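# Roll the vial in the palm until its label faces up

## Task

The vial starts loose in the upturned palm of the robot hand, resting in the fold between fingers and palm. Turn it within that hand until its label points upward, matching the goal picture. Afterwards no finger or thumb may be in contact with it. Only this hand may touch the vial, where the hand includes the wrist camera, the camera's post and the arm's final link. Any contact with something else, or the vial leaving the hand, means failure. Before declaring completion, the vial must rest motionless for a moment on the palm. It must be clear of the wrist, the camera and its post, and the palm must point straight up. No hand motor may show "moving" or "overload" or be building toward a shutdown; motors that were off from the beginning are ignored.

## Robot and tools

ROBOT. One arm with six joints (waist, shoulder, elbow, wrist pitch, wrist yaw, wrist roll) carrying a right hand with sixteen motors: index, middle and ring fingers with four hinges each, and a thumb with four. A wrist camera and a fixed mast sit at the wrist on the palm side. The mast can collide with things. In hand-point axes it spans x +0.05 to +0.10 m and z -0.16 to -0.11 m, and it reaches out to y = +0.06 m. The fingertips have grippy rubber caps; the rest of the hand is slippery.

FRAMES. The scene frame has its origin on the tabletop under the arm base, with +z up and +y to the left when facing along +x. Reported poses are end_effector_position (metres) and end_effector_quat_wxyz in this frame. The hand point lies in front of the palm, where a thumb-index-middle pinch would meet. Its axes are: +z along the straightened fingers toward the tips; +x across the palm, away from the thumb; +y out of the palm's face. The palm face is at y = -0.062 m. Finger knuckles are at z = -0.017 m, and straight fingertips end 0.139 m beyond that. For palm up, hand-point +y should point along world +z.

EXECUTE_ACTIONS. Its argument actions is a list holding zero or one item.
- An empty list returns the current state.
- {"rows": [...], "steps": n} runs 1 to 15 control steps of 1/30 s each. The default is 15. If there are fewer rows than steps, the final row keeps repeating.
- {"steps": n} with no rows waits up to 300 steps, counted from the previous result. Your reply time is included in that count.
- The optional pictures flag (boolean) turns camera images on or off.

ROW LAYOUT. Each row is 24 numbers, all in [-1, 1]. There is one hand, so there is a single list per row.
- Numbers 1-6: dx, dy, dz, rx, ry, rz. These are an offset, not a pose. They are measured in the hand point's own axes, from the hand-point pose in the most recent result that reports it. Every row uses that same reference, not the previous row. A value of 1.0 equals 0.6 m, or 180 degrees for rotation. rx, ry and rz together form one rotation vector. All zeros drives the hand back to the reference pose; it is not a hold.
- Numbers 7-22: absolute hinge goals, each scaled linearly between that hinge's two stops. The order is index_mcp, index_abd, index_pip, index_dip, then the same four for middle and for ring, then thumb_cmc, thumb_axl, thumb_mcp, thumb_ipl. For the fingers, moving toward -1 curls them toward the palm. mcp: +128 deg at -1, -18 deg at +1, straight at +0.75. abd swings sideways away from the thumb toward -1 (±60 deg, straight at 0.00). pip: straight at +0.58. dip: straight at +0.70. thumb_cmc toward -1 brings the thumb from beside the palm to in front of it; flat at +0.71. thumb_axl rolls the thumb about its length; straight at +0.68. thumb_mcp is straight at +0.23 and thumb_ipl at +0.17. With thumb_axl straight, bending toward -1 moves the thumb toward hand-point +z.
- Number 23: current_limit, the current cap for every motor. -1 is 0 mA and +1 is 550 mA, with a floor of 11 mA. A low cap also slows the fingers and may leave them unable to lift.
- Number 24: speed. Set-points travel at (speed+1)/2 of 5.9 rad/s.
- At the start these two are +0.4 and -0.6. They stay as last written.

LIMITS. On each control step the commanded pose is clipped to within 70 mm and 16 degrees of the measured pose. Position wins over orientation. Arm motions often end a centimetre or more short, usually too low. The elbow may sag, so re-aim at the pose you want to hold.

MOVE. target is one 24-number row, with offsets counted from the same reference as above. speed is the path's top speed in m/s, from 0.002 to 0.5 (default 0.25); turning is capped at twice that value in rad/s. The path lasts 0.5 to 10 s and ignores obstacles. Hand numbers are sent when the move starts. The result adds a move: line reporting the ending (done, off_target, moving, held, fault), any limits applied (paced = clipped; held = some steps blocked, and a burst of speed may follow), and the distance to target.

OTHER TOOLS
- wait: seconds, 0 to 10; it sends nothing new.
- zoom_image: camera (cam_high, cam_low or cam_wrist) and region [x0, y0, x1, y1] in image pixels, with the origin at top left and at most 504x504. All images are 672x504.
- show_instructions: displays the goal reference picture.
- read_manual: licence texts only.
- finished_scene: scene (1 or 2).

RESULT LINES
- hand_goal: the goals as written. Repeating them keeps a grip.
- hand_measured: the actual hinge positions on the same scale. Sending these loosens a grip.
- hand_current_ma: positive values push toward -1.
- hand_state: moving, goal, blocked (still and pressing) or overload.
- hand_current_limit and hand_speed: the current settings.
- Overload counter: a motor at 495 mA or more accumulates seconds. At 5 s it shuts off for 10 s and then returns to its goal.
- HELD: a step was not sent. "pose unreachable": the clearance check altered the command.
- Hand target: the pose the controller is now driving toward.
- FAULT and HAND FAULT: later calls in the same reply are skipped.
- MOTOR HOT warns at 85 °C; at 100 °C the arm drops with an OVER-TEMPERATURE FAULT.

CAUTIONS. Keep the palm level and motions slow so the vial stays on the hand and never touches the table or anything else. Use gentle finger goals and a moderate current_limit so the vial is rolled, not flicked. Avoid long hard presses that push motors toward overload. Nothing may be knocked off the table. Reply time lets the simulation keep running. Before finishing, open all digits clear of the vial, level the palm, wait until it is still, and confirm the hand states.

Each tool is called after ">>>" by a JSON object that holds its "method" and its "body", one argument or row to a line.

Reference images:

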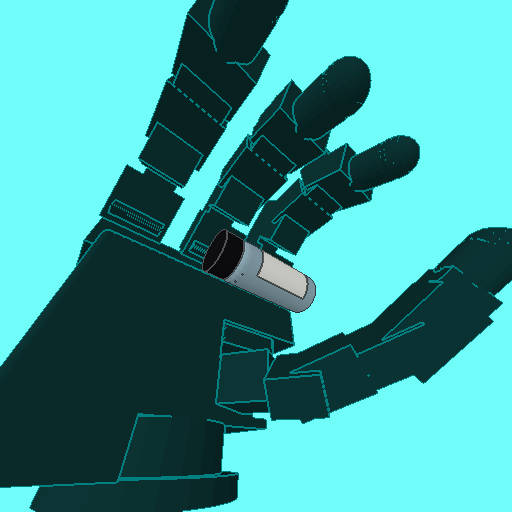

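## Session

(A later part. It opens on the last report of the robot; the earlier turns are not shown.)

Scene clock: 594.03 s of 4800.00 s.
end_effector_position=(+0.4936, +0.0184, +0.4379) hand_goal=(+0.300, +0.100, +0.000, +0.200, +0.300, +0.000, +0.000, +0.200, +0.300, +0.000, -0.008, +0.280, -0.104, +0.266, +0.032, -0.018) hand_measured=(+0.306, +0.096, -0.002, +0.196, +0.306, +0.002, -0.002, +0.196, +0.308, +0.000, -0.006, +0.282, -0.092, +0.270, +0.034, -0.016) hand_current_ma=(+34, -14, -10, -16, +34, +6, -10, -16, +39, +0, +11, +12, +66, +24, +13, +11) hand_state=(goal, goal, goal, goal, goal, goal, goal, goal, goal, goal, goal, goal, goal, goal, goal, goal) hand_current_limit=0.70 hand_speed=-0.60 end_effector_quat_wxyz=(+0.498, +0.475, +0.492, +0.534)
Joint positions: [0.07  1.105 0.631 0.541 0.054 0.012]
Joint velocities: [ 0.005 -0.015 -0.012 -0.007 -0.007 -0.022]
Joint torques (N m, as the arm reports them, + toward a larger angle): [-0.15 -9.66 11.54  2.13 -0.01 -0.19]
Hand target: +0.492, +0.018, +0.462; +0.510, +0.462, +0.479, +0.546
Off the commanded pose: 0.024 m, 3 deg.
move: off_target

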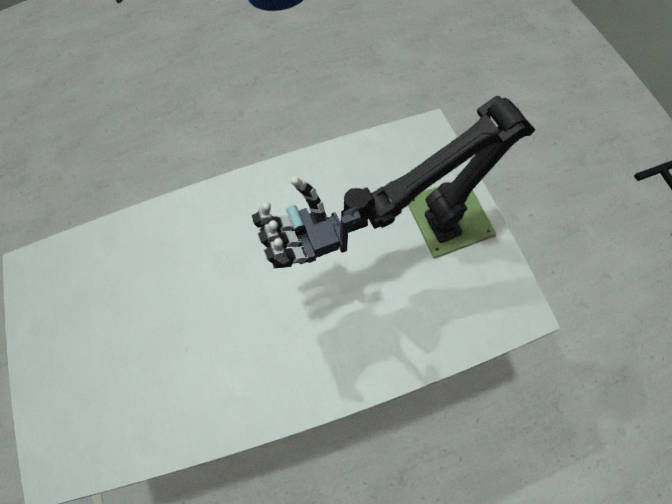

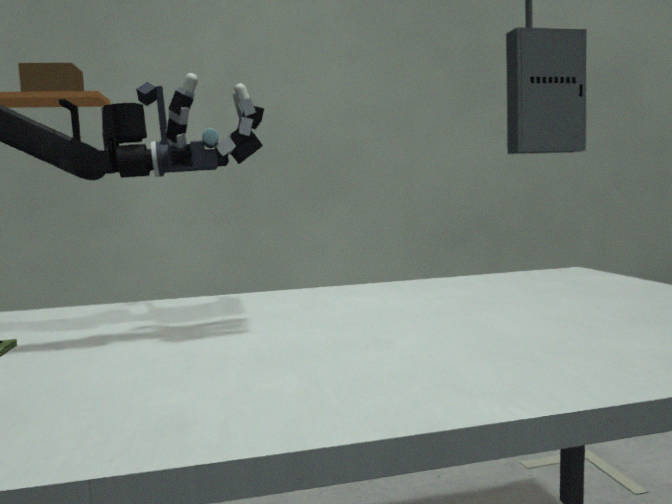

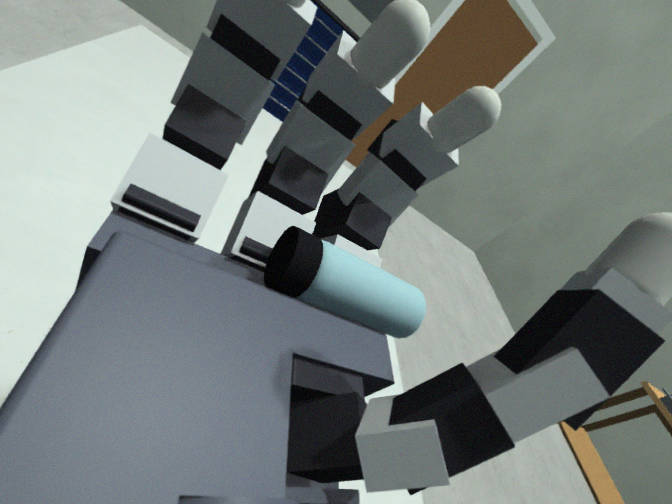

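>>> {"method": "execute_actions", "body": {
  "actions": [
    {"rows":[[0,0.04,0.002,-0.0157,0,0,-0.10,0.1,-0.48,-0.35,-0.10,0,-0.48,-0.35,0.3,0,-0.008,0.28,-0.104,0.266,0.032,-0.018,0.7,-0.5]],"steps":15}
  ],
  "pictures": false
}}

>>> {"method": "execute_actions", "body": {
  "actions": [
    {"rows":[[0,0.04,0.002,-0.0157,0,0,-0.30,0.1,-0.48,-0.42,-0.30,0,-0.48,-0.42,0.3,0,-0.008,0.28,-0.104,0.266,0.032,-0.018,0.7,-0.78]],"steps":15}
  ],
  "pictures": false
}}

>>> {"method": "execute_actions", "body": {
  "actions": [
    {"rows":[[0,0.04,0.002,-0.0157,0,0,-0.31,0.1,-0.56,-0.57,-0.31,0,-0.56,-0.58,0.3,0,-0.008,0.28,-0.104,0.266,0.032,-0.018,0.7,-0.8]],"steps":15}
  ],
  "pictures": false
}}

>>> {"method": "execute_actions", "body": {
  "actions": [
    {"rows":[[0,0.04,0.002,-0.0157,0,0,-0.10,0.1,-0.56,-0.57,-0.10,0,-0.56,-0.58,0.3,0,-0.008,0.28,-0.104,0.266,0.032,-0.018,0.7,-0.78]],"steps":15}
  ],
  "pictures": false
}}

>>> {"method": "execute_actions", "body": {
  "actions": [
    {"rows":[[0,0.04,0.002,-0.0157,0,0,-0.10,0.1,-0.68,-0.45,-0.10,0,-0.68,-0.45,0.3,0,-0.008,0.28,-0.104,0.266,0.032,-0.018,0.7,-0.88]],"steps":15}
  ],
  "pictures": false
}}

>>> {"method": "execute_actions", "body": {
  "actions": [
    {"rows":[[0,0.04,0.002,-0.0157,0,0,-0.10,0.1,-0.78,-0.32,-0.10,0,-0.78,-0.32,0.3,0,-0.008,0.28,-0.104,0.266,0.032,-0.018,0.7,-0.88]],"steps":15}
  ],
  "pictures": false
}}

>>> {"method": "execute_actions", "body": {
  "actions": [
    {"rows":[[0,0.04,0.002,-0.0157,0,0,-0.10,0.1,-0.80,-0.15,-0.10,0,-0.80,-0.15,0.3,0,-0.008,0.28,-0.104,0.266,0.032,-0.018,0.7,-0.84]],"steps":15}
  ],
  "pictures": false
}}

>>> {"method": "move", "body": {
  "target": [0,0.04,0.002,-0.0157,0,0,0.3,0.1,0,0.2,0.3,0,0,0.2,0.3,0,-0.008,0.28,-0.104,0.266,0.032,-0.018,0.7,-0.6]
}}

>>> {"method": "zoom_image", "body": {
  "camera": "cam_high",
  "region": [265,190,325,250]
}}

Scene clock: 610.80 s of 4800.00 s.
end_effector_position=(+0.4936, +0.0184, +0.4379) hand_goal=(-0.100, +0.100, -0.480, -0.350, -0.100, +0.000, -0.480, -0.350, +0.300, +0.000, -0.008, +0.280, -0.104, +0.266, +0.032, -0.018) hand_measured=(-0.094, +0.096, -0.476, -0.316, -0.094, +0.002, -0.476, -0.318, +0.308, +0.000, -0.006, +0.282, -0.092, +0.270, +0.034, -0.016) hand_current_ma=(+39, -14, -2, +30, +39, +6, -3, +30, +39, +0, +11, +12, +66, +24, +13, +11) hand_state=(moving, goal, moving, moving, moving, goal, moving, moving, goal, goal, goal, goal, goal, goal, goal, goal) hand_current_limit=0.70 hand_speed=-0.50 end_effector_quat_wxyz=(+0.498, +0.475, +0.492, +0.534)
Joint positions: [0.07  1.105 0.631 0.541 0.054 0.012]
Joint velocities: [-0.015 -0.024 -0.022 -0.012  0.007  0.007]
Joint torques (N m, as the arm reports them, + toward a larger angle): [  0.18 -10.04  11.43   2.18   0.03  -0.18]
Hand target: +0.492, +0.018, +0.462; +0.510, +0.462, +0.479, +0.546
Off the commanded pose: 0.024 m, 3 deg.
Steps of this call (steps 1 to 90: nothing new was sent; then 13.27 s passed at rest; steps 91 to 105: all 15 steps of this action). Readings (end_effector_position | what the end effector reports):
91: (+0.4936, +0.0184, +0.4379) | hand_goal=(-0.100, +0.100, -0.480, -0.350, -0.100, +0.000, -0.480, -0.350, +0.300, +0.000, -0.008, +0.280, -0.104, +0.266, +0.032, -0.018) hand_measured=(+0.306, +0.096, -0.002, +0.196, +0.306, +0.002, -0.002, +0.196, +0.308, +0.000, -0.006, +0.282, -0.092, +0.270, +0.034, -0.016) hand_current_ma=(+34, -14, -10, -16, +34, +6, -10, -16, +39, +0, +11, +12, +66, +24, +13, +11) hand_state=(moving, goal, moving, moving, moving, goal, moving, moving, goal, goal, goal, goal, goal, goal, goal, goal) hand_current_limit=0.70 hand_speed=-0.50
92: (+0.4936, +0.0184, +0.4379) | hand_goal=(-0.100, +0.100, -0.480, -0.350, -0.100, +0.000, -0.480, -0.350, +0.300, +0.000, -0.008, +0.280, -0.104, +0.266, +0.032, -0.018) hand_measured=(+0.300, +0.096, -0.008, +0.190, +0.300, +0.002, -0.008, +0.190, +0.308, +0.000, -0.006, +0.282, -0.092, +0.270, +0.034, -0.016) hand_current_ma=(+191, -14, +91, +73, +192, +6, +94, +72, +39, +0, +11, +12, +66, +24, +13, +11) hand_state=(moving, goal, moving, moving, moving, goal, moving, moving, goal, goal, goal, goal, goal, goal, goal, goal) hand_current_limit=0.70 hand_speed=-0.50
94: (+0.4936, +0.0184, +0.4379) | hand_goal=(-0.100, +0.100, -0.480, -0.350, -0.100, +0.000, -0.480, -0.350, +0.300, +0.000, -0.008, +0.280, -0.104, +0.266, +0.032, -0.018) hand_measured=(+0.246, +0.096, -0.074, +0.126, +0.246, +0.002, -0.072, +0.126, +0.308, +0.000, -0.006, +0.282, -0.092, +0.270, +0.034, -0.016) hand_current_ma=(+146, -14, +71, +66, +145, +6, +74, +64, +39, +0, +11, +12, +66, +24, +13, +11) hand_state=(moving, goal, moving, moving, moving, goal, moving, moving, goal, goal, goal, goal, goal, goal, goal, goal) hand_current_limit=0.70 hand_speed=-0.50
98: (+0.4936, +0.0184, +0.4379) | hand_goal=(-0.100, +0.100, -0.480, -0.350, -0.100, +0.000, -0.480, -0.350, +0.300, +0.000, -0.008, +0.280, -0.104, +0.266, +0.032, -0.018) hand_measured=(+0.096, +0.096, -0.238, -0.036, +0.102, +0.002, -0.238, -0.036, +0.308, +0.000, -0.006, +0.282, -0.092, +0.270, +0.034, -0.016) hand_current_ma=(+126, -14, +60, +63, +125, +6, +62, +62, +39, +0, +11, +12, +66, +24, +13, +11) hand_state=(moving, goal, moving, moving, moving, goal, moving, moving, goal, goal, goal, goal, goal, goal, goal, goal) hand_current_limit=0.70 hand_speed=-0.50
105: the state above

Scene clock: 611.30 s of 4800.00 s.
end_effector_position=(+0.4936, +0.0184, +0.4379) hand_goal=(-0.300, +0.100, -0.480, -0.420, -0.300, +0.000, -0.480, -0.420, +0.300, +0.000, -0.008, +0.280, -0.104, +0.266, +0.032, -0.018) hand_measured=(-0.292, +0.096, -0.480, -0.418, -0.294, +0.002, -0.480, -0.418, +0.308, +0.000, -0.006, +0.282, -0.092, +0.270, +0.034, -0.016) hand_current_ma=(+37, -14, +1, +12, +23, +6, +1, +12, +39, +0, +11, +12, +66, +24, +13, +11) hand_state=(moving, goal, goal, goal, moving, goal, goal, goal, goal, goal, goal, goal, goal, goal, goal, goal) hand_current_limit=0.70 hand_speed=-0.78 end_effector_quat_wxyz=(+0.498, +0.475, +0.492, +0.534)
Joint positions: [0.07  1.105 0.631 0.541 0.054 0.012]
Joint velocities: [-0.015 -0.005 -0.007  0.002 -0.066  0.007]
Joint torques (N m, as the arm reports them, + toward a larger angle): [ 0.49 -9.94 11.48  2.26 -0.01 -0.14]
Hand target: +0.492, +0.018, +0.462; +0.510, +0.462, +0.479, +0.546
Off the commanded pose: 0.024 m, 3 deg.
Steps of this call (steps 1 to 15: all 15 steps of this action). Readings (end_effector_position | what the end effector reports):
1: (+0.4936, +0.0184, +0.4379) | hand_goal=(-0.300, +0.100, -0.480, -0.420, -0.300, +0.000, -0.480, -0.420, +0.300, +0.000, -0.008, +0.280, -0.104, +0.266, +0.032, -0.018) hand_measured=(-0.094, +0.096, -0.478, -0.338, -0.094, +0.002, -0.478, -0.338, +0.308, +0.000, -0.006, +0.282, -0.092, +0.270, +0.034, -0.016) hand_current_ma=(+41, -14, +1, +3, +41, +6, +1, +3, +39, +0, +11, +12, +66, +24, +13, +11) hand_state=(moving, goal, moving, moving, moving, goal, moving, moving, goal, goal, goal, goal, goal, goal, goal, goal) hand_current_limit=0.70 hand_speed=-0.78
2: (+0.4936, +0.0184, +0.4379) | hand_goal=(-0.300, +0.100, -0.480, -0.420, -0.300, +0.000, -0.480, -0.420, +0.300, +0.000, -0.008, +0.280, -0.104, +0.266, +0.032, -0.018) hand_measured=(-0.096, +0.096, -0.480, -0.348, -0.096, +0.002, -0.480, -0.350, +0.308, +0.000, -0.006, +0.282, -0.092, +0.270, +0.034, -0.016) hand_current_ma=(+79, -14, +4, +36, +79, +6, +3, +35, +39, +0, +11, +12, +66, +24, +13, +11) hand_state=(moving, goal, goal, moving, moving, goal, goal, moving, goal, goal, goal, goal, goal, goal, goal, goal) hand_current_limit=0.70 hand_speed=-0.78
4: (+0.4936, +0.0184, +0.4379) | hand_goal=(-0.300, +0.100, -0.480, -0.420, -0.300, +0.000, -0.480, -0.420, +0.300, +0.000, -0.008, +0.280, -0.104, +0.266, +0.032, -0.018) hand_measured=(-0.126, +0.096, -0.480, -0.382, -0.126, +0.002, -0.480, -0.382, +0.308, +0.000, -0.006, +0.282, -0.092, +0.270, +0.034, -0.016) hand_current_ma=(+64, -14, +3, +34, +64, +6, +3, +34, +39, +0, +11, +12, +66, +24, +13, +11) hand_state=(moving, goal, goal, moving, moving, goal, goal, moving, goal, goal, goal, goal, goal, goal, goal, goal) hand_current_limit=0.70 hand_speed=-0.78
8: (+0.4936, +0.0184, +0.4379) | hand_goal=(-0.300, +0.100, -0.480, -0.420, -0.300, +0.000, -0.480, -0.420, +0.300, +0.000, -0.008, +0.280, -0.104, +0.266, +0.032, -0.018) hand_measured=(-0.192, +0.096, -0.480, -0.418, -0.194, +0.002, -0.480, -0.418, +0.308, +0.000, -0.006, +0.282, -0.092, +0.270, +0.034, -0.016) hand_current_ma=(+71, -14, +2, +11, +57, +6, +2, +11, +39, +0, +11, +12, +66, +24, +13, +11) hand_state=(moving, goal, goal, moving, moving, goal, goal, moving, goal, goal, goal, goal, goal, goal, goal, goal) hand_current_limit=0.70 hand_speed=-0.78
15: the state above

Scene clock: 611.80 s of 4800.00 s.
end_effector_position=(+0.4936, +0.0184, +0.4379) hand_goal=(-0.310, +0.100, -0.560, -0.570, -0.310, +0.000, -0.560, -0.580, +0.300, +0.000, -0.008, +0.280, -0.104, +0.266, +0.032, -0.018) hand_measured=(-0.306, +0.098, -0.550, -0.532, -0.310, +0.002, -0.550, -0.548, +0.308, +0.000, -0.006, +0.282, -0.092, +0.270, +0.034, -0.016) hand_current_ma=(+30, -8, +53, +192, +0, +6, +46, +169, +39, +0, +11, +12, +66, +24, +13, +11) hand_state=(goal, goal, goal, blocked, goal, goal, goal, blocked, goal, goal, goal, goal, goal, goal, goal, goal) hand_current_limit=0.70 hand_speed=-0.80 end_effector_quat_wxyz=(+0.498, +0.475, +0.492, +0.534)
Joint positions: [0.07  1.105 0.631 0.541 0.054 0.012]
Joint velocities: [-0.005 -0.005 -0.007 -0.002 -0.095  0.051]
Joint torques (N m, as the arm reports them, + toward a larger angle): [  0.64 -10.02  11.43   2.22   0.02  -0.17]
Hand target: +0.492, +0.018, +0.462; +0.510, +0.462, +0.479, +0.546
Off the commanded pose: 0.024 m, 3 deg.
Steps of this call (steps 1 to 15: all 15 steps of this action). Readings (end_effector_position | what the end effector reports):
1: (+0.4936, +0.0184, +0.4379) | hand_goal=(-0.310, +0.100, -0.560, -0.570, -0.310, +0.000, -0.560, -0.580, +0.300, +0.000, -0.008, +0.280, -0.104, +0.266, +0.032, -0.018) hand_measured=(-0.294, +0.096, -0.480, -0.418, -0.296, +0.002, -0.480, -0.418, +0.308, +0.000, -0.006, +0.282, -0.092, +0.270, +0.034, -0.016) hand_current_ma=(+40, -14, +1, +12, +26, +6, +1, +12, +39, +0, +11, +12, +66, +24, +13, +11) hand_state=(moving, goal, moving, moving, moving, goal, moving, moving, goal, goal, goal, goal, goal, goal, goal, goal) hand_current_limit=0.70 hand_speed=-0.80
2: (+0.4936, +0.0184, +0.4379) | hand_goal=(-0.310, +0.100, -0.560, -0.570, -0.310, +0.000, -0.560, -0.580, +0.300, +0.000, -0.008, +0.280, -0.104, +0.266, +0.032, -0.018) hand_measured=(-0.296, +0.096, -0.484, -0.422, -0.298, +0.002, -0.484, -0.422, +0.308, +0.000, -0.006, +0.282, -0.092, +0.270, +0.034, -0.016) hand_current_ma=(+66, -14, +27, +37, +50, +6, +28, +37, +39, +0, +11, +12, +66, +24, +13, +11) hand_state=(moving, goal, moving, moving, moving, goal, moving, moving, goal, goal, goal, goal, goal, goal, goal, goal) hand_current_limit=0.70 hand_speed=-0.80
4: (+0.4936, +0.0184, +0.4379) | hand_goal=(-0.310, +0.100, -0.560, -0.570, -0.310, +0.000, -0.560, -0.580, +0.300, +0.000, -0.008, +0.280, -0.104, +0.266, +0.032, -0.018) hand_measured=(-0.302, +0.096, -0.510, -0.448, -0.306, +0.002, -0.510, -0.448, +0.308, +0.000, -0.006, +0.282, -0.092, +0.270, +0.034, -0.016) hand_current_ma=(+36, -14, +21, +33, +24, +6, +22, +33, +39, +0, +11, +12, +66, +24, +13, +11) hand_state=(moving, goal, moving, moving, moving, goal, moving, moving, goal, goal, goal, goal, goal, goal, goal, goal) hand_current_limit=0.70 hand_speed=-0.80
8: (+0.4936, +0.0184, +0.4379) | hand_goal=(-0.310, +0.100, -0.560, -0.570, -0.310, +0.000, -0.560, -0.580, +0.300, +0.000, -0.008, +0.280, -0.104, +0.266, +0.032, -0.018) hand_measured=(-0.304, +0.096, -0.558, -0.512, -0.306, +0.002, -0.558, -0.512, +0.308, +0.000, -0.006, +0.282, -0.092, +0.270, +0.034, -0.016) hand_current_ma=(+38, -14, -1, +33, +25, +6, -1, +33, +39, +0, +11, +12, +66, +24, +13, +11) hand_state=(goal, goal, moving, moving, goal, goal, moving, moving, goal, goal, goal, goal, goal, goal, goal, goal) hand_current_limit=0.70 hand_speed=-0.80
15: the state above

Scene clock: 612.30 s of 4800.00 s.
end_effector_position=(+0.4936, +0.0184, +0.4379) hand_goal=(-0.100, +0.100, -0.560, -0.570, -0.100, +0.000, -0.560, -0.580, +0.300, +0.000, -0.008, +0.280, -0.104, +0.266, +0.032, -0.018) hand_measured=(-0.102, +0.098, -0.550, -0.532, -0.106, +0.002, -0.550, -0.548, +0.308, +0.000, -0.006, +0.282, -0.092, +0.270, +0.034, -0.016) hand_current_ma=(+18, -7, +55, +189, -10, +6, +47, +168, +39, +0, +11, +12, +66, +24, +13, +11) hand_state=(moving, goal, goal, blocked, moving, goal, goal, blocked, goal, goal, goal, goal, goal, goal, goal, goal) hand_current_limit=0.70 hand_speed=-0.78 end_effector_quat_wxyz=(+0.498, +0.475, +0.492, +0.534)
Joint positions: [0.07  1.105 0.631 0.541 0.054 0.012]
Joint velocities: [-0.005  0.005  0.002  0.002  0.051 -0.007]
Joint torques (N m, as the arm reports them, + toward a larger angle): [  0.18 -10.39  11.3    2.18   0.02  -0.16]
Hand target: +0.492, +0.018, +0.462; +0.510, +0.462, +0.479, +0.546
Off the commanded pose: 0.024 m, 3 deg.
Steps of this call (steps 1 to 15: all 15 steps of this action). Readings (end_effector_position | what the end effector reports):
1: (+0.4936, +0.0184, +0.4379) | hand_goal=(-0.100, +0.100, -0.560, -0.570, -0.100, +0.000, -0.560, -0.580, +0.300, +0.000, -0.008, +0.280, -0.104, +0.266, +0.032, -0.018) hand_measured=(-0.306, +0.098, -0.550, -0.532, -0.310, +0.002, -0.550, -0.548, +0.308, +0.000, -0.006, +0.282, -0.092, +0.270, +0.034, -0.016) hand_current_ma=(+30, -8, +53, +191, +0, +6, +46, +169, +39, +0, +11, +12, +66, +24, +13, +11) hand_state=(moving, goal, goal, blocked, moving, goal, goal, blocked, goal, goal, goal, goal, goal, goal, goal, goal) hand_current_limit=0.70 hand_speed=-0.78
2: (+0.4936, +0.0184, +0.4379) | hand_goal=(-0.100, +0.100, -0.560, -0.570, -0.100, +0.000, -0.560, -0.580, +0.300, +0.000, -0.008, +0.280, -0.104, +0.266, +0.032, -0.018) hand_measured=(-0.302, +0.098, -0.550, -0.532, -0.308, +0.002, -0.550, -0.548, +0.308, +0.000, -0.006, +0.282, -0.092, +0.270, +0.034, -0.016) hand_current_ma=(-29, -8, +53, +191, -69, +6, +46, +169, +39, +0, +11, +12, +66, +24, +13, +11) hand_state=(moving, goal, goal, blocked, moving, goal, goal, blocked, goal, goal, goal, goal, goal, goal, goal, goal) hand_current_limit=0.70 hand_speed=-0.78
4: (+0.4936, +0.0184, +0.4379) | hand_goal=(-0.100, +0.100, -0.560, -0.570, -0.100, +0.000, -0.560, -0.580, +0.300, +0.000, -0.008, +0.280, -0.104, +0.266, +0.032, -0.018) hand_measured=(-0.278, +0.098, -0.550, -0.532, -0.282, +0.002, -0.550, -0.548, +0.308, +0.000, -0.006, +0.282, -0.092, +0.270, +0.034, -0.016) hand_current_ma=(-25, -8, +53, +191, -59, +6, +46, +169, +39, +0, +11, +12, +66, +24, +13, +11) hand_state=(moving, goal, goal, blocked, moving, goal, goal, blocked, goal, goal, goal, goal, goal, goal, goal, goal) hand_current_limit=0.70 hand_speed=-0.78
8: (+0.4936, +0.0184, +0.4379) | hand_goal=(-0.100, +0.100, -0.560, -0.570, -0.100, +0.000, -0.560, -0.580, +0.300, +0.000, -0.008, +0.280, -0.104, +0.266, +0.032, -0.018) hand_measured=(-0.210, +0.098, -0.550, -0.532, -0.214, +0.002, -0.550, -0.548, +0.308, +0.000, -0.006, +0.282, -0.092, +0.270, +0.034, -0.016) hand_current_ma=(-18, -8, +54, +191, -50, +6, +46, +169, +39, +0, +11, +12, +66, +24, +13, +11) hand_state=(moving, goal, goal, blocked, moving, goal, goal, blocked, goal, goal, goal, goal, goal, goal, goal, goal) hand_current_limit=0.70 hand_speed=-0.78
15: the state above

Scene clock: 612.80 s of 4800.00 s.
end_effector_position=(+0.4936, +0.0184, +0.4379) hand_goal=(-0.100, +0.100, -0.680, -0.450, -0.100, +0.000, -0.680, -0.450, +0.300, +0.000, -0.008, +0.280, -0.104, +0.266, +0.032, -0.018) hand_measured=(-0.098, +0.098, -0.644, -0.436, -0.100, +0.002, -0.654, -0.448, +0.308, +0.000, -0.006, +0.282, -0.092, +0.270, +0.034, -0.016) hand_current_ma=(+13, -12, +173, +79, +6, +7, +110, +30, +39, +0, +11, +12, +66, +24, +13, +11) hand_state=(goal, goal, moving, moving, goal, goal, moving, moving, goal, goal, goal, goal, goal, goal, goal, goal) hand_current_limit=0.70 hand_speed=-0.88 end_effector_quat_wxyz=(+0.498, +0.475, +0.492, +0.534)
Joint positions: [0.07  1.105 0.631 0.541 0.054 0.012]
Joint velocities: [ 0.005 -0.005  0.007  0.007 -0.081  0.037]
Joint torques (N m, as the arm reports them, + toward a larger angle): [ 0.25 -9.8  11.46  2.15  0.02 -0.17]
Hand target: +0.492, +0.018, +0.462; +0.510, +0.462, +0.479, +0.546
Off the commanded pose: 0.024 m, 3 deg.
Steps of this call (steps 1 to 15: all 15 steps of this action). Readings (end_effector_position | what the end effector reports):
1: (+0.4936, +0.0184, +0.4379) | hand_goal=(-0.100, +0.100, -0.680, -0.450, -0.100, +0.000, -0.680, -0.450, +0.300, +0.000, -0.008, +0.280, -0.104, +0.266, +0.032, -0.018) hand_measured=(-0.098, +0.098, -0.550, -0.532, -0.104, +0.002, -0.550, -0.548, +0.308, +0.000, -0.006, +0.282, -0.092, +0.270, +0.034, -0.016) hand_current_ma=(+15, -7, +55, +190, -14, +6, +47, +168, +39, +0, +11, +12, +66, +24, +13, +11) hand_state=(moving, goal, moving, moving, moving, goal, moving, moving, goal, goal, goal, goal, goal, goal, goal, goal) hand_current_limit=0.70 hand_speed=-0.88
2: (+0.4936, +0.0184, +0.4379) | hand_goal=(-0.100, +0.100, -0.680, -0.450, -0.100, +0.000, -0.680, -0.450, +0.300, +0.000, -0.008, +0.280, -0.104, +0.266, +0.032, -0.018) hand_measured=(-0.098, +0.098, -0.550, -0.532, -0.102, +0.002, -0.550, -0.548, +0.308, +0.000, -0.006, +0.282, -0.092, +0.270, +0.034, -0.016) hand_current_ma=(+14, -7, +120, +127, -15, +6, +110, +104, +39, +0, +11, +12, +66, +24, +13, +11) hand_state=(goal, goal, moving, moving, goal, goal, moving, moving, goal, goal, goal, goal, goal, goal, goal, goal) hand_current_limit=0.70 hand_speed=-0.88
4: (+0.4936, +0.0184, +0.4379) | hand_goal=(-0.100, +0.100, -0.680, -0.450, -0.100, +0.000, -0.680, -0.450, +0.300, +0.000, -0.008, +0.280, -0.104, +0.266, +0.032, -0.018) hand_measured=(-0.098, +0.098, -0.552, -0.530, -0.102, +0.002, -0.554, -0.544, +0.308, +0.000, -0.006, +0.282, -0.092, +0.270, +0.034, -0.016) hand_current_ma=(+13, -7, +178, +67, -14, +6, +160, +50, +39, +0, +11, +12, +66, +24, +13, +11) hand_state=(goal, goal, moving, moving, goal, goal, moving, moving, goal, goal, goal, goal, goal, goal, goal, goal) hand_current_limit=0.70 hand_speed=-0.88
8: (+0.4936, +0.0184, +0.4379) | hand_goal=(-0.100, +0.100, -0.680, -0.450, -0.100, +0.000, -0.680, -0.450, +0.300, +0.000, -0.008, +0.280, -0.104, +0.266, +0.032, -0.018) hand_measured=(-0.098, +0.098, -0.586, -0.498, -0.102, +0.002, -0.590, -0.512, +0.308, +0.000, -0.006, +0.282, -0.092, +0.270, +0.034, -0.016) hand_current_ma=(+13, -7, +179, +65, -8, +6, +155, +43, +39, +0, +11, +12, +66, +24, +13, +11) hand_state=(goal, goal, moving, moving, goal, goal, moving, moving, goal, goal, goal, goal, goal, goal, goal, goal) hand_current_limit=0.70 hand_speed=-0.88
15: the state above

Scene clock: 613.30 s of 4800.00 s.
end_effector_position=(+0.4936, +0.0184, +0.4379) hand_goal=(-0.100, +0.100, -0.780, -0.320, -0.100, +0.000, -0.780, -0.320, +0.300, +0.000, -0.008, +0.280, -0.104, +0.266, +0.032, -0.018) hand_measured=(-0.098, +0.096, -0.752, -0.316, -0.098, +0.002, -0.764, -0.322, +0.308, +0.000, -0.006, +0.282, -0.092, +0.270, +0.034, -0.016) hand_current_ma=(+13, -20, +120, +40, +8, +7, +59, +8, +39, +0, +11, +12, +66, +24, +13, +11) hand_state=(goal, goal, moving, moving, goal, goal, moving, moving, goal, goal, goal, goal, goal, goal, goal, goal) hand_current_limit=0.70 hand_speed=-0.88 end_effector_quat_wxyz=(+0.498, +0.475, +0.492, +0.534)
Joint positions: [0.07  1.105 0.631 0.541 0.054 0.012]
Joint velocities: [-0.015 -0.005 -0.002 -0.027  0.007 -0.022]
Joint torques (N m, as the arm reports them, + toward a larger angle): [  0.49 -10.17  11.5    2.22   0.    -0.16]
Hand target: +0.492, +0.018, +0.462; +0.510, +0.462, +0.479, +0.546
Off the commanded pose: 0.024 m, 3 deg.
Steps of this call (steps 1 to 15: all 15 steps of this action). Readings (end_effector_position | what the end effector reports):
1: (+0.4936, +0.0184, +0.4379) | hand_goal=(-0.100, +0.100, -0.780, -0.320, -0.100, +0.000, -0.780, -0.320, +0.300, +0.000, -0.008, +0.280, -0.104, +0.266, +0.032, -0.018) hand_measured=(-0.098, +0.098, -0.646, -0.436, -0.100, +0.002, -0.656, -0.444, +0.308, +0.000, -0.006, +0.282, -0.092, +0.270, +0.034, -0.016) hand_current_ma=(+13, -12, +173, +79, +5, +7, +111, +32, +39, +0, +11, +12, +66, +24, +13, +11) hand_state=(goal, goal, moving, moving, goal, goal, moving, moving, goal, goal, goal, goal, goal, goal, goal, goal) hand_current_limit=0.70 hand_speed=-0.88
2: (+0.4936, +0.0184, +0.4379) | hand_goal=(-0.100, +0.100, -0.780, -0.320, -0.100, +0.000, -0.780, -0.320, +0.300, +0.000, -0.008, +0.280, -0.104, +0.266, +0.032, -0.018) hand_measured=(-0.098, +0.098, -0.648, -0.432, -0.100, +0.002, -0.660, -0.442, +0.308, +0.000, -0.006, +0.282, -0.092, +0.270, +0.034, -0.016) hand_current_ma=(+13, -12, +192, +64, +5, +7, +128, +17, +39, +0, +11, +12, +66, +24, +13, +11) hand_state=(goal, goal, moving, moving, goal, goal, moving, moving, goal, goal, goal, goal, goal, goal, goal, goal) hand_current_limit=0.70 hand_speed=-0.88
4: (+0.4936, +0.0184, +0.4379) | hand_goal=(-0.100, +0.100, -0.780, -0.320, -0.100, +0.000, -0.780, -0.320, +0.300, +0.000, -0.008, +0.280, -0.104, +0.266, +0.032, -0.018) hand_measured=(-0.098, +0.096, -0.664, -0.416, -0.098, +0.002, -0.676, -0.426, +0.308, +0.000, -0.006, +0.282, -0.092, +0.270, +0.034, -0.016) hand_current_ma=(+13, -17, +196, +68, +8, +7, +131, +20, +39, +0, +11, +12, +66, +24, +13, +11) hand_state=(goal, goal, moving, moving, goal, goal, moving, moving, goal, goal, goal, goal, goal, goal, goal, goal) hand_current_limit=0.70 hand_speed=-0.88
8: (+0.4936, +0.0184, +0.4379) | hand_goal=(-0.100, +0.100, -0.780, -0.320, -0.100, +0.000, -0.780, -0.320, +0.300, +0.000, -0.008, +0.280, -0.104, +0.266, +0.032, -0.018) hand_measured=(-0.098, +0.096, -0.700, -0.376, -0.098, +0.002, -0.712, -0.386, +0.308, +0.000, -0.006, +0.282, -0.092, +0.270, +0.034, -0.016) hand_current_ma=(+13, -18, +211, +71, +7, +7, +145, +24, +39, +0, +11, +12, +66, +24, +13, +11) hand_state=(goal, goal, moving, moving, goal, goal, moving, moving, goal, goal, goal, goal, goal, goal, goal, goal) hand_current_limit=0.70 hand_speed=-0.88
15: the state above

Scene clock: 613.80 s of 4800.00 s.
end_effector_position=(+0.4936, +0.0184, +0.4379) hand_goal=(-0.100, +0.100, -0.800, -0.150, -0.100, +0.000, -0.800, -0.150, +0.300, +0.000, -0.008, +0.280, -0.104, +0.266, +0.032, -0.018) hand_measured=(-0.098, +0.096, -0.800, -0.160, -0.098, +0.002, -0.800, -0.158, +0.308, +0.000, -0.006, +0.282, -0.092, +0.270, +0.034, -0.016) hand_current_ma=(+13, -15, +0, -16, +8, +7, +0, -16, +39, +0, +11, +12, +66, +24, +13, +11) hand_state=(goal, goal, goal, moving, goal, goal, goal, moving, goal, goal, goal, goal, goal, goal, goal, goal) hand_current_limit=0.70 hand_speed=-0.84 end_effector_quat_wxyz=(+0.498, +0.475, +0.492, +0.534)
Joint positions: [0.07  1.105 0.631 0.541 0.054 0.012]
Joint velocities: [-0.005 -0.005 -0.007  0.007 -0.007 -0.007]
Joint torques (N m, as the arm reports them, + toward a larger angle): [  0.74 -10.18  11.32   2.19   0.01  -0.19]
Hand target: +0.492, +0.018, +0.462; +0.510, +0.462, +0.479, +0.546
Off the commanded pose: 0.024 m, 3 deg.
Steps of this call (steps 1 to 15: all 15 steps of this action). Readings (end_effector_position | what the end effector reports):
1: (+0.4936, +0.0184, +0.4379) | hand_goal=(-0.100, +0.100, -0.800, -0.150, -0.100, +0.000, -0.800, -0.150, +0.300, +0.000, -0.008, +0.280, -0.104, +0.266, +0.032, -0.018) hand_measured=(-0.098, +0.096, -0.754, -0.312, -0.098, +0.002, -0.766, -0.320, +0.308, +0.000, -0.006, +0.282, -0.092, +0.270, +0.034, -0.016) hand_current_ma=(+13, -20, +124, +45, +8, +7, +58, +10, +39, +0, +11, +12, +66, +24, +13, +11) hand_state=(goal, goal, moving, moving, goal, goal, moving, moving, goal, goal, goal, goal, goal, goal, goal, goal) hand_current_limit=0.70 hand_speed=-0.84
2: (+0.4936, +0.0184, +0.4379) | hand_goal=(-0.100, +0.100, -0.800, -0.150, -0.100, +0.000, -0.800, -0.150, +0.300, +0.000, -0.008, +0.280, -0.104, +0.266, +0.032, -0.018) hand_measured=(-0.098, +0.096, -0.758, -0.308, -0.098, +0.002, -0.770, -0.316, +0.308, +0.000, -0.006, +0.282, -0.092, +0.270, +0.034, -0.016) hand_current_ma=(+13, -20, +152, +27, +8, +7, +85, -8, +39, +0, +11, +12, +66, +24, +13, +11) hand_state=(goal, goal, moving, moving, goal, goal, moving, moving, goal, goal, goal, goal, goal, goal, goal, goal) hand_current_limit=0.70 hand_speed=-0.84
4: (+0.4936, +0.0184, +0.4379) | hand_goal=(-0.100, +0.100, -0.800, -0.150, -0.100, +0.000, -0.800, -0.150, +0.300, +0.000, -0.008, +0.280, -0.104, +0.266, +0.032, -0.018) hand_measured=(-0.098, +0.096, -0.774, -0.288, -0.098, +0.002, -0.786, -0.294, +0.308, +0.000, -0.006, +0.282, -0.092, +0.270, +0.034, -0.016) hand_current_ma=(+13, -20, +97, +15, +8, +7, +37, -15, +39, +0, +11, +12, +66, +24, +13, +11) hand_state=(goal, goal, moving, moving, goal, goal, moving, moving, goal, goal, goal, goal, goal, goal, goal, goal) hand_current_limit=0.70 hand_speed=-0.84
8: (+0.4936, +0.0184, +0.4379) | hand_goal=(-0.100, +0.100, -0.800, -0.150, -0.100, +0.000, -0.800, -0.150, +0.300, +0.000, -0.008, +0.280, -0.104, +0.266, +0.032, -0.018) hand_measured=(-0.098, +0.096, -0.798, -0.246, -0.098, +0.002, -0.800, -0.246, +0.308, +0.000, -0.006, +0.282, -0.092, +0.270, +0.034, -0.016) hand_current_ma=(+13, -15, -1, -36, +8, +7, +0, -35, +39, +0, +11, +12, +66, +24, +13, +11) hand_state=(goal, goal, moving, moving, goal, goal, moving, moving, goal, goal, goal, goal, goal, goal, goal, goal) hand_current_limit=0.70 hand_speed=-0.84
15: the state above

Scene clock: 615.13 s of 4800.00 s.
end_effector_position=(+0.4936, +0.0184, +0.4379) hand_goal=(+0.300, +0.100, +0.000, +0.200, +0.300, +0.000, +0.000, +0.200, +0.300, +0.000, -0.008, +0.280, -0.104, +0.266, +0.032, -0.018) hand_measured=(+0.306, +0.096, -0.002, +0.196, +0.306, +0.002, -0.002, +0.196, +0.308, +0.000, -0.006, +0.282, -0.092, +0.270, +0.034, -0.016) hand_current_ma=(+34, -14, -10, -16, +34, +7, -10, -16, +39, +0, +11, +12, +66, +24, +13, +11) hand_state=(goal, goal, goal, goal, goal, goal, goal, goal, goal, goal, goal, goal, goal, goal, goal, goal) hand_current_limit=0.70 hand_speed=-0.60 end_effector_quat_wxyz=(+0.498, +0.475, +0.492, +0.534)
Joint positions: [0.07  1.105 0.631 0.541 0.054 0.012]
Joint velocities: [-0.005 -0.005  0.002  0.007 -0.037  0.007]
Joint torques (N m, as the arm reports them, + toward a larger angle): [  0.24 -10.06  11.46   2.16  -0.03  -0.17]
Hand target: +0.492, +0.018, +0.462; +0.510, +0.462, +0.479, +0.546
Off the commanded pose: 0.024 m, 3 deg.
move: off_target

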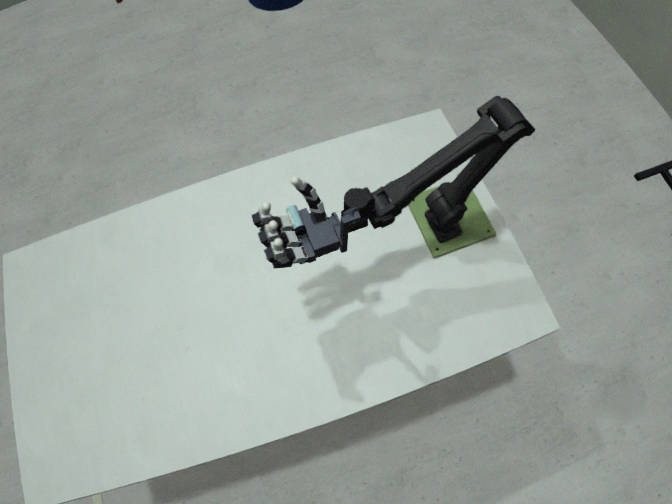

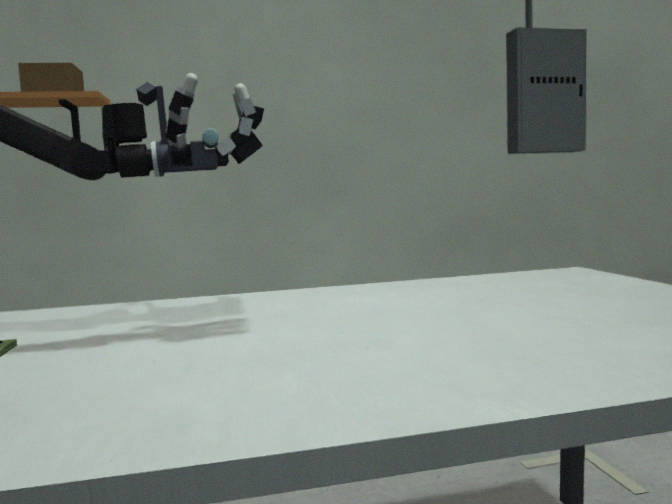

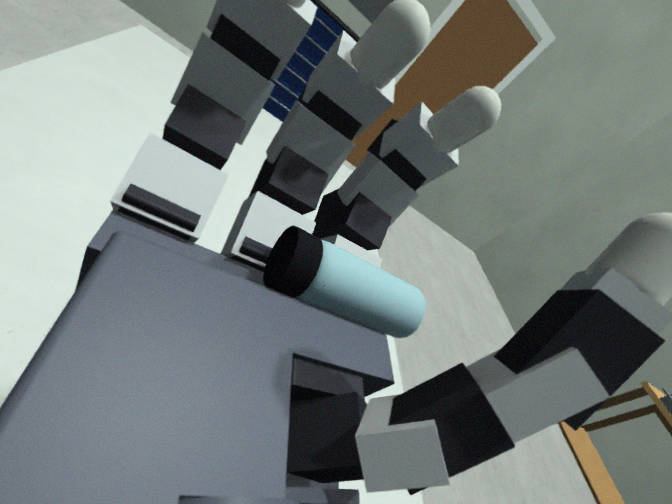

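Region (265, 190, 325, 250) of cam_high's 672x504 image, scaled by 8.400, with more detail than that image has.

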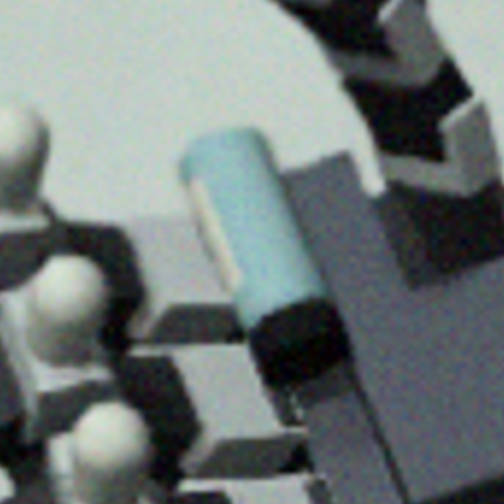

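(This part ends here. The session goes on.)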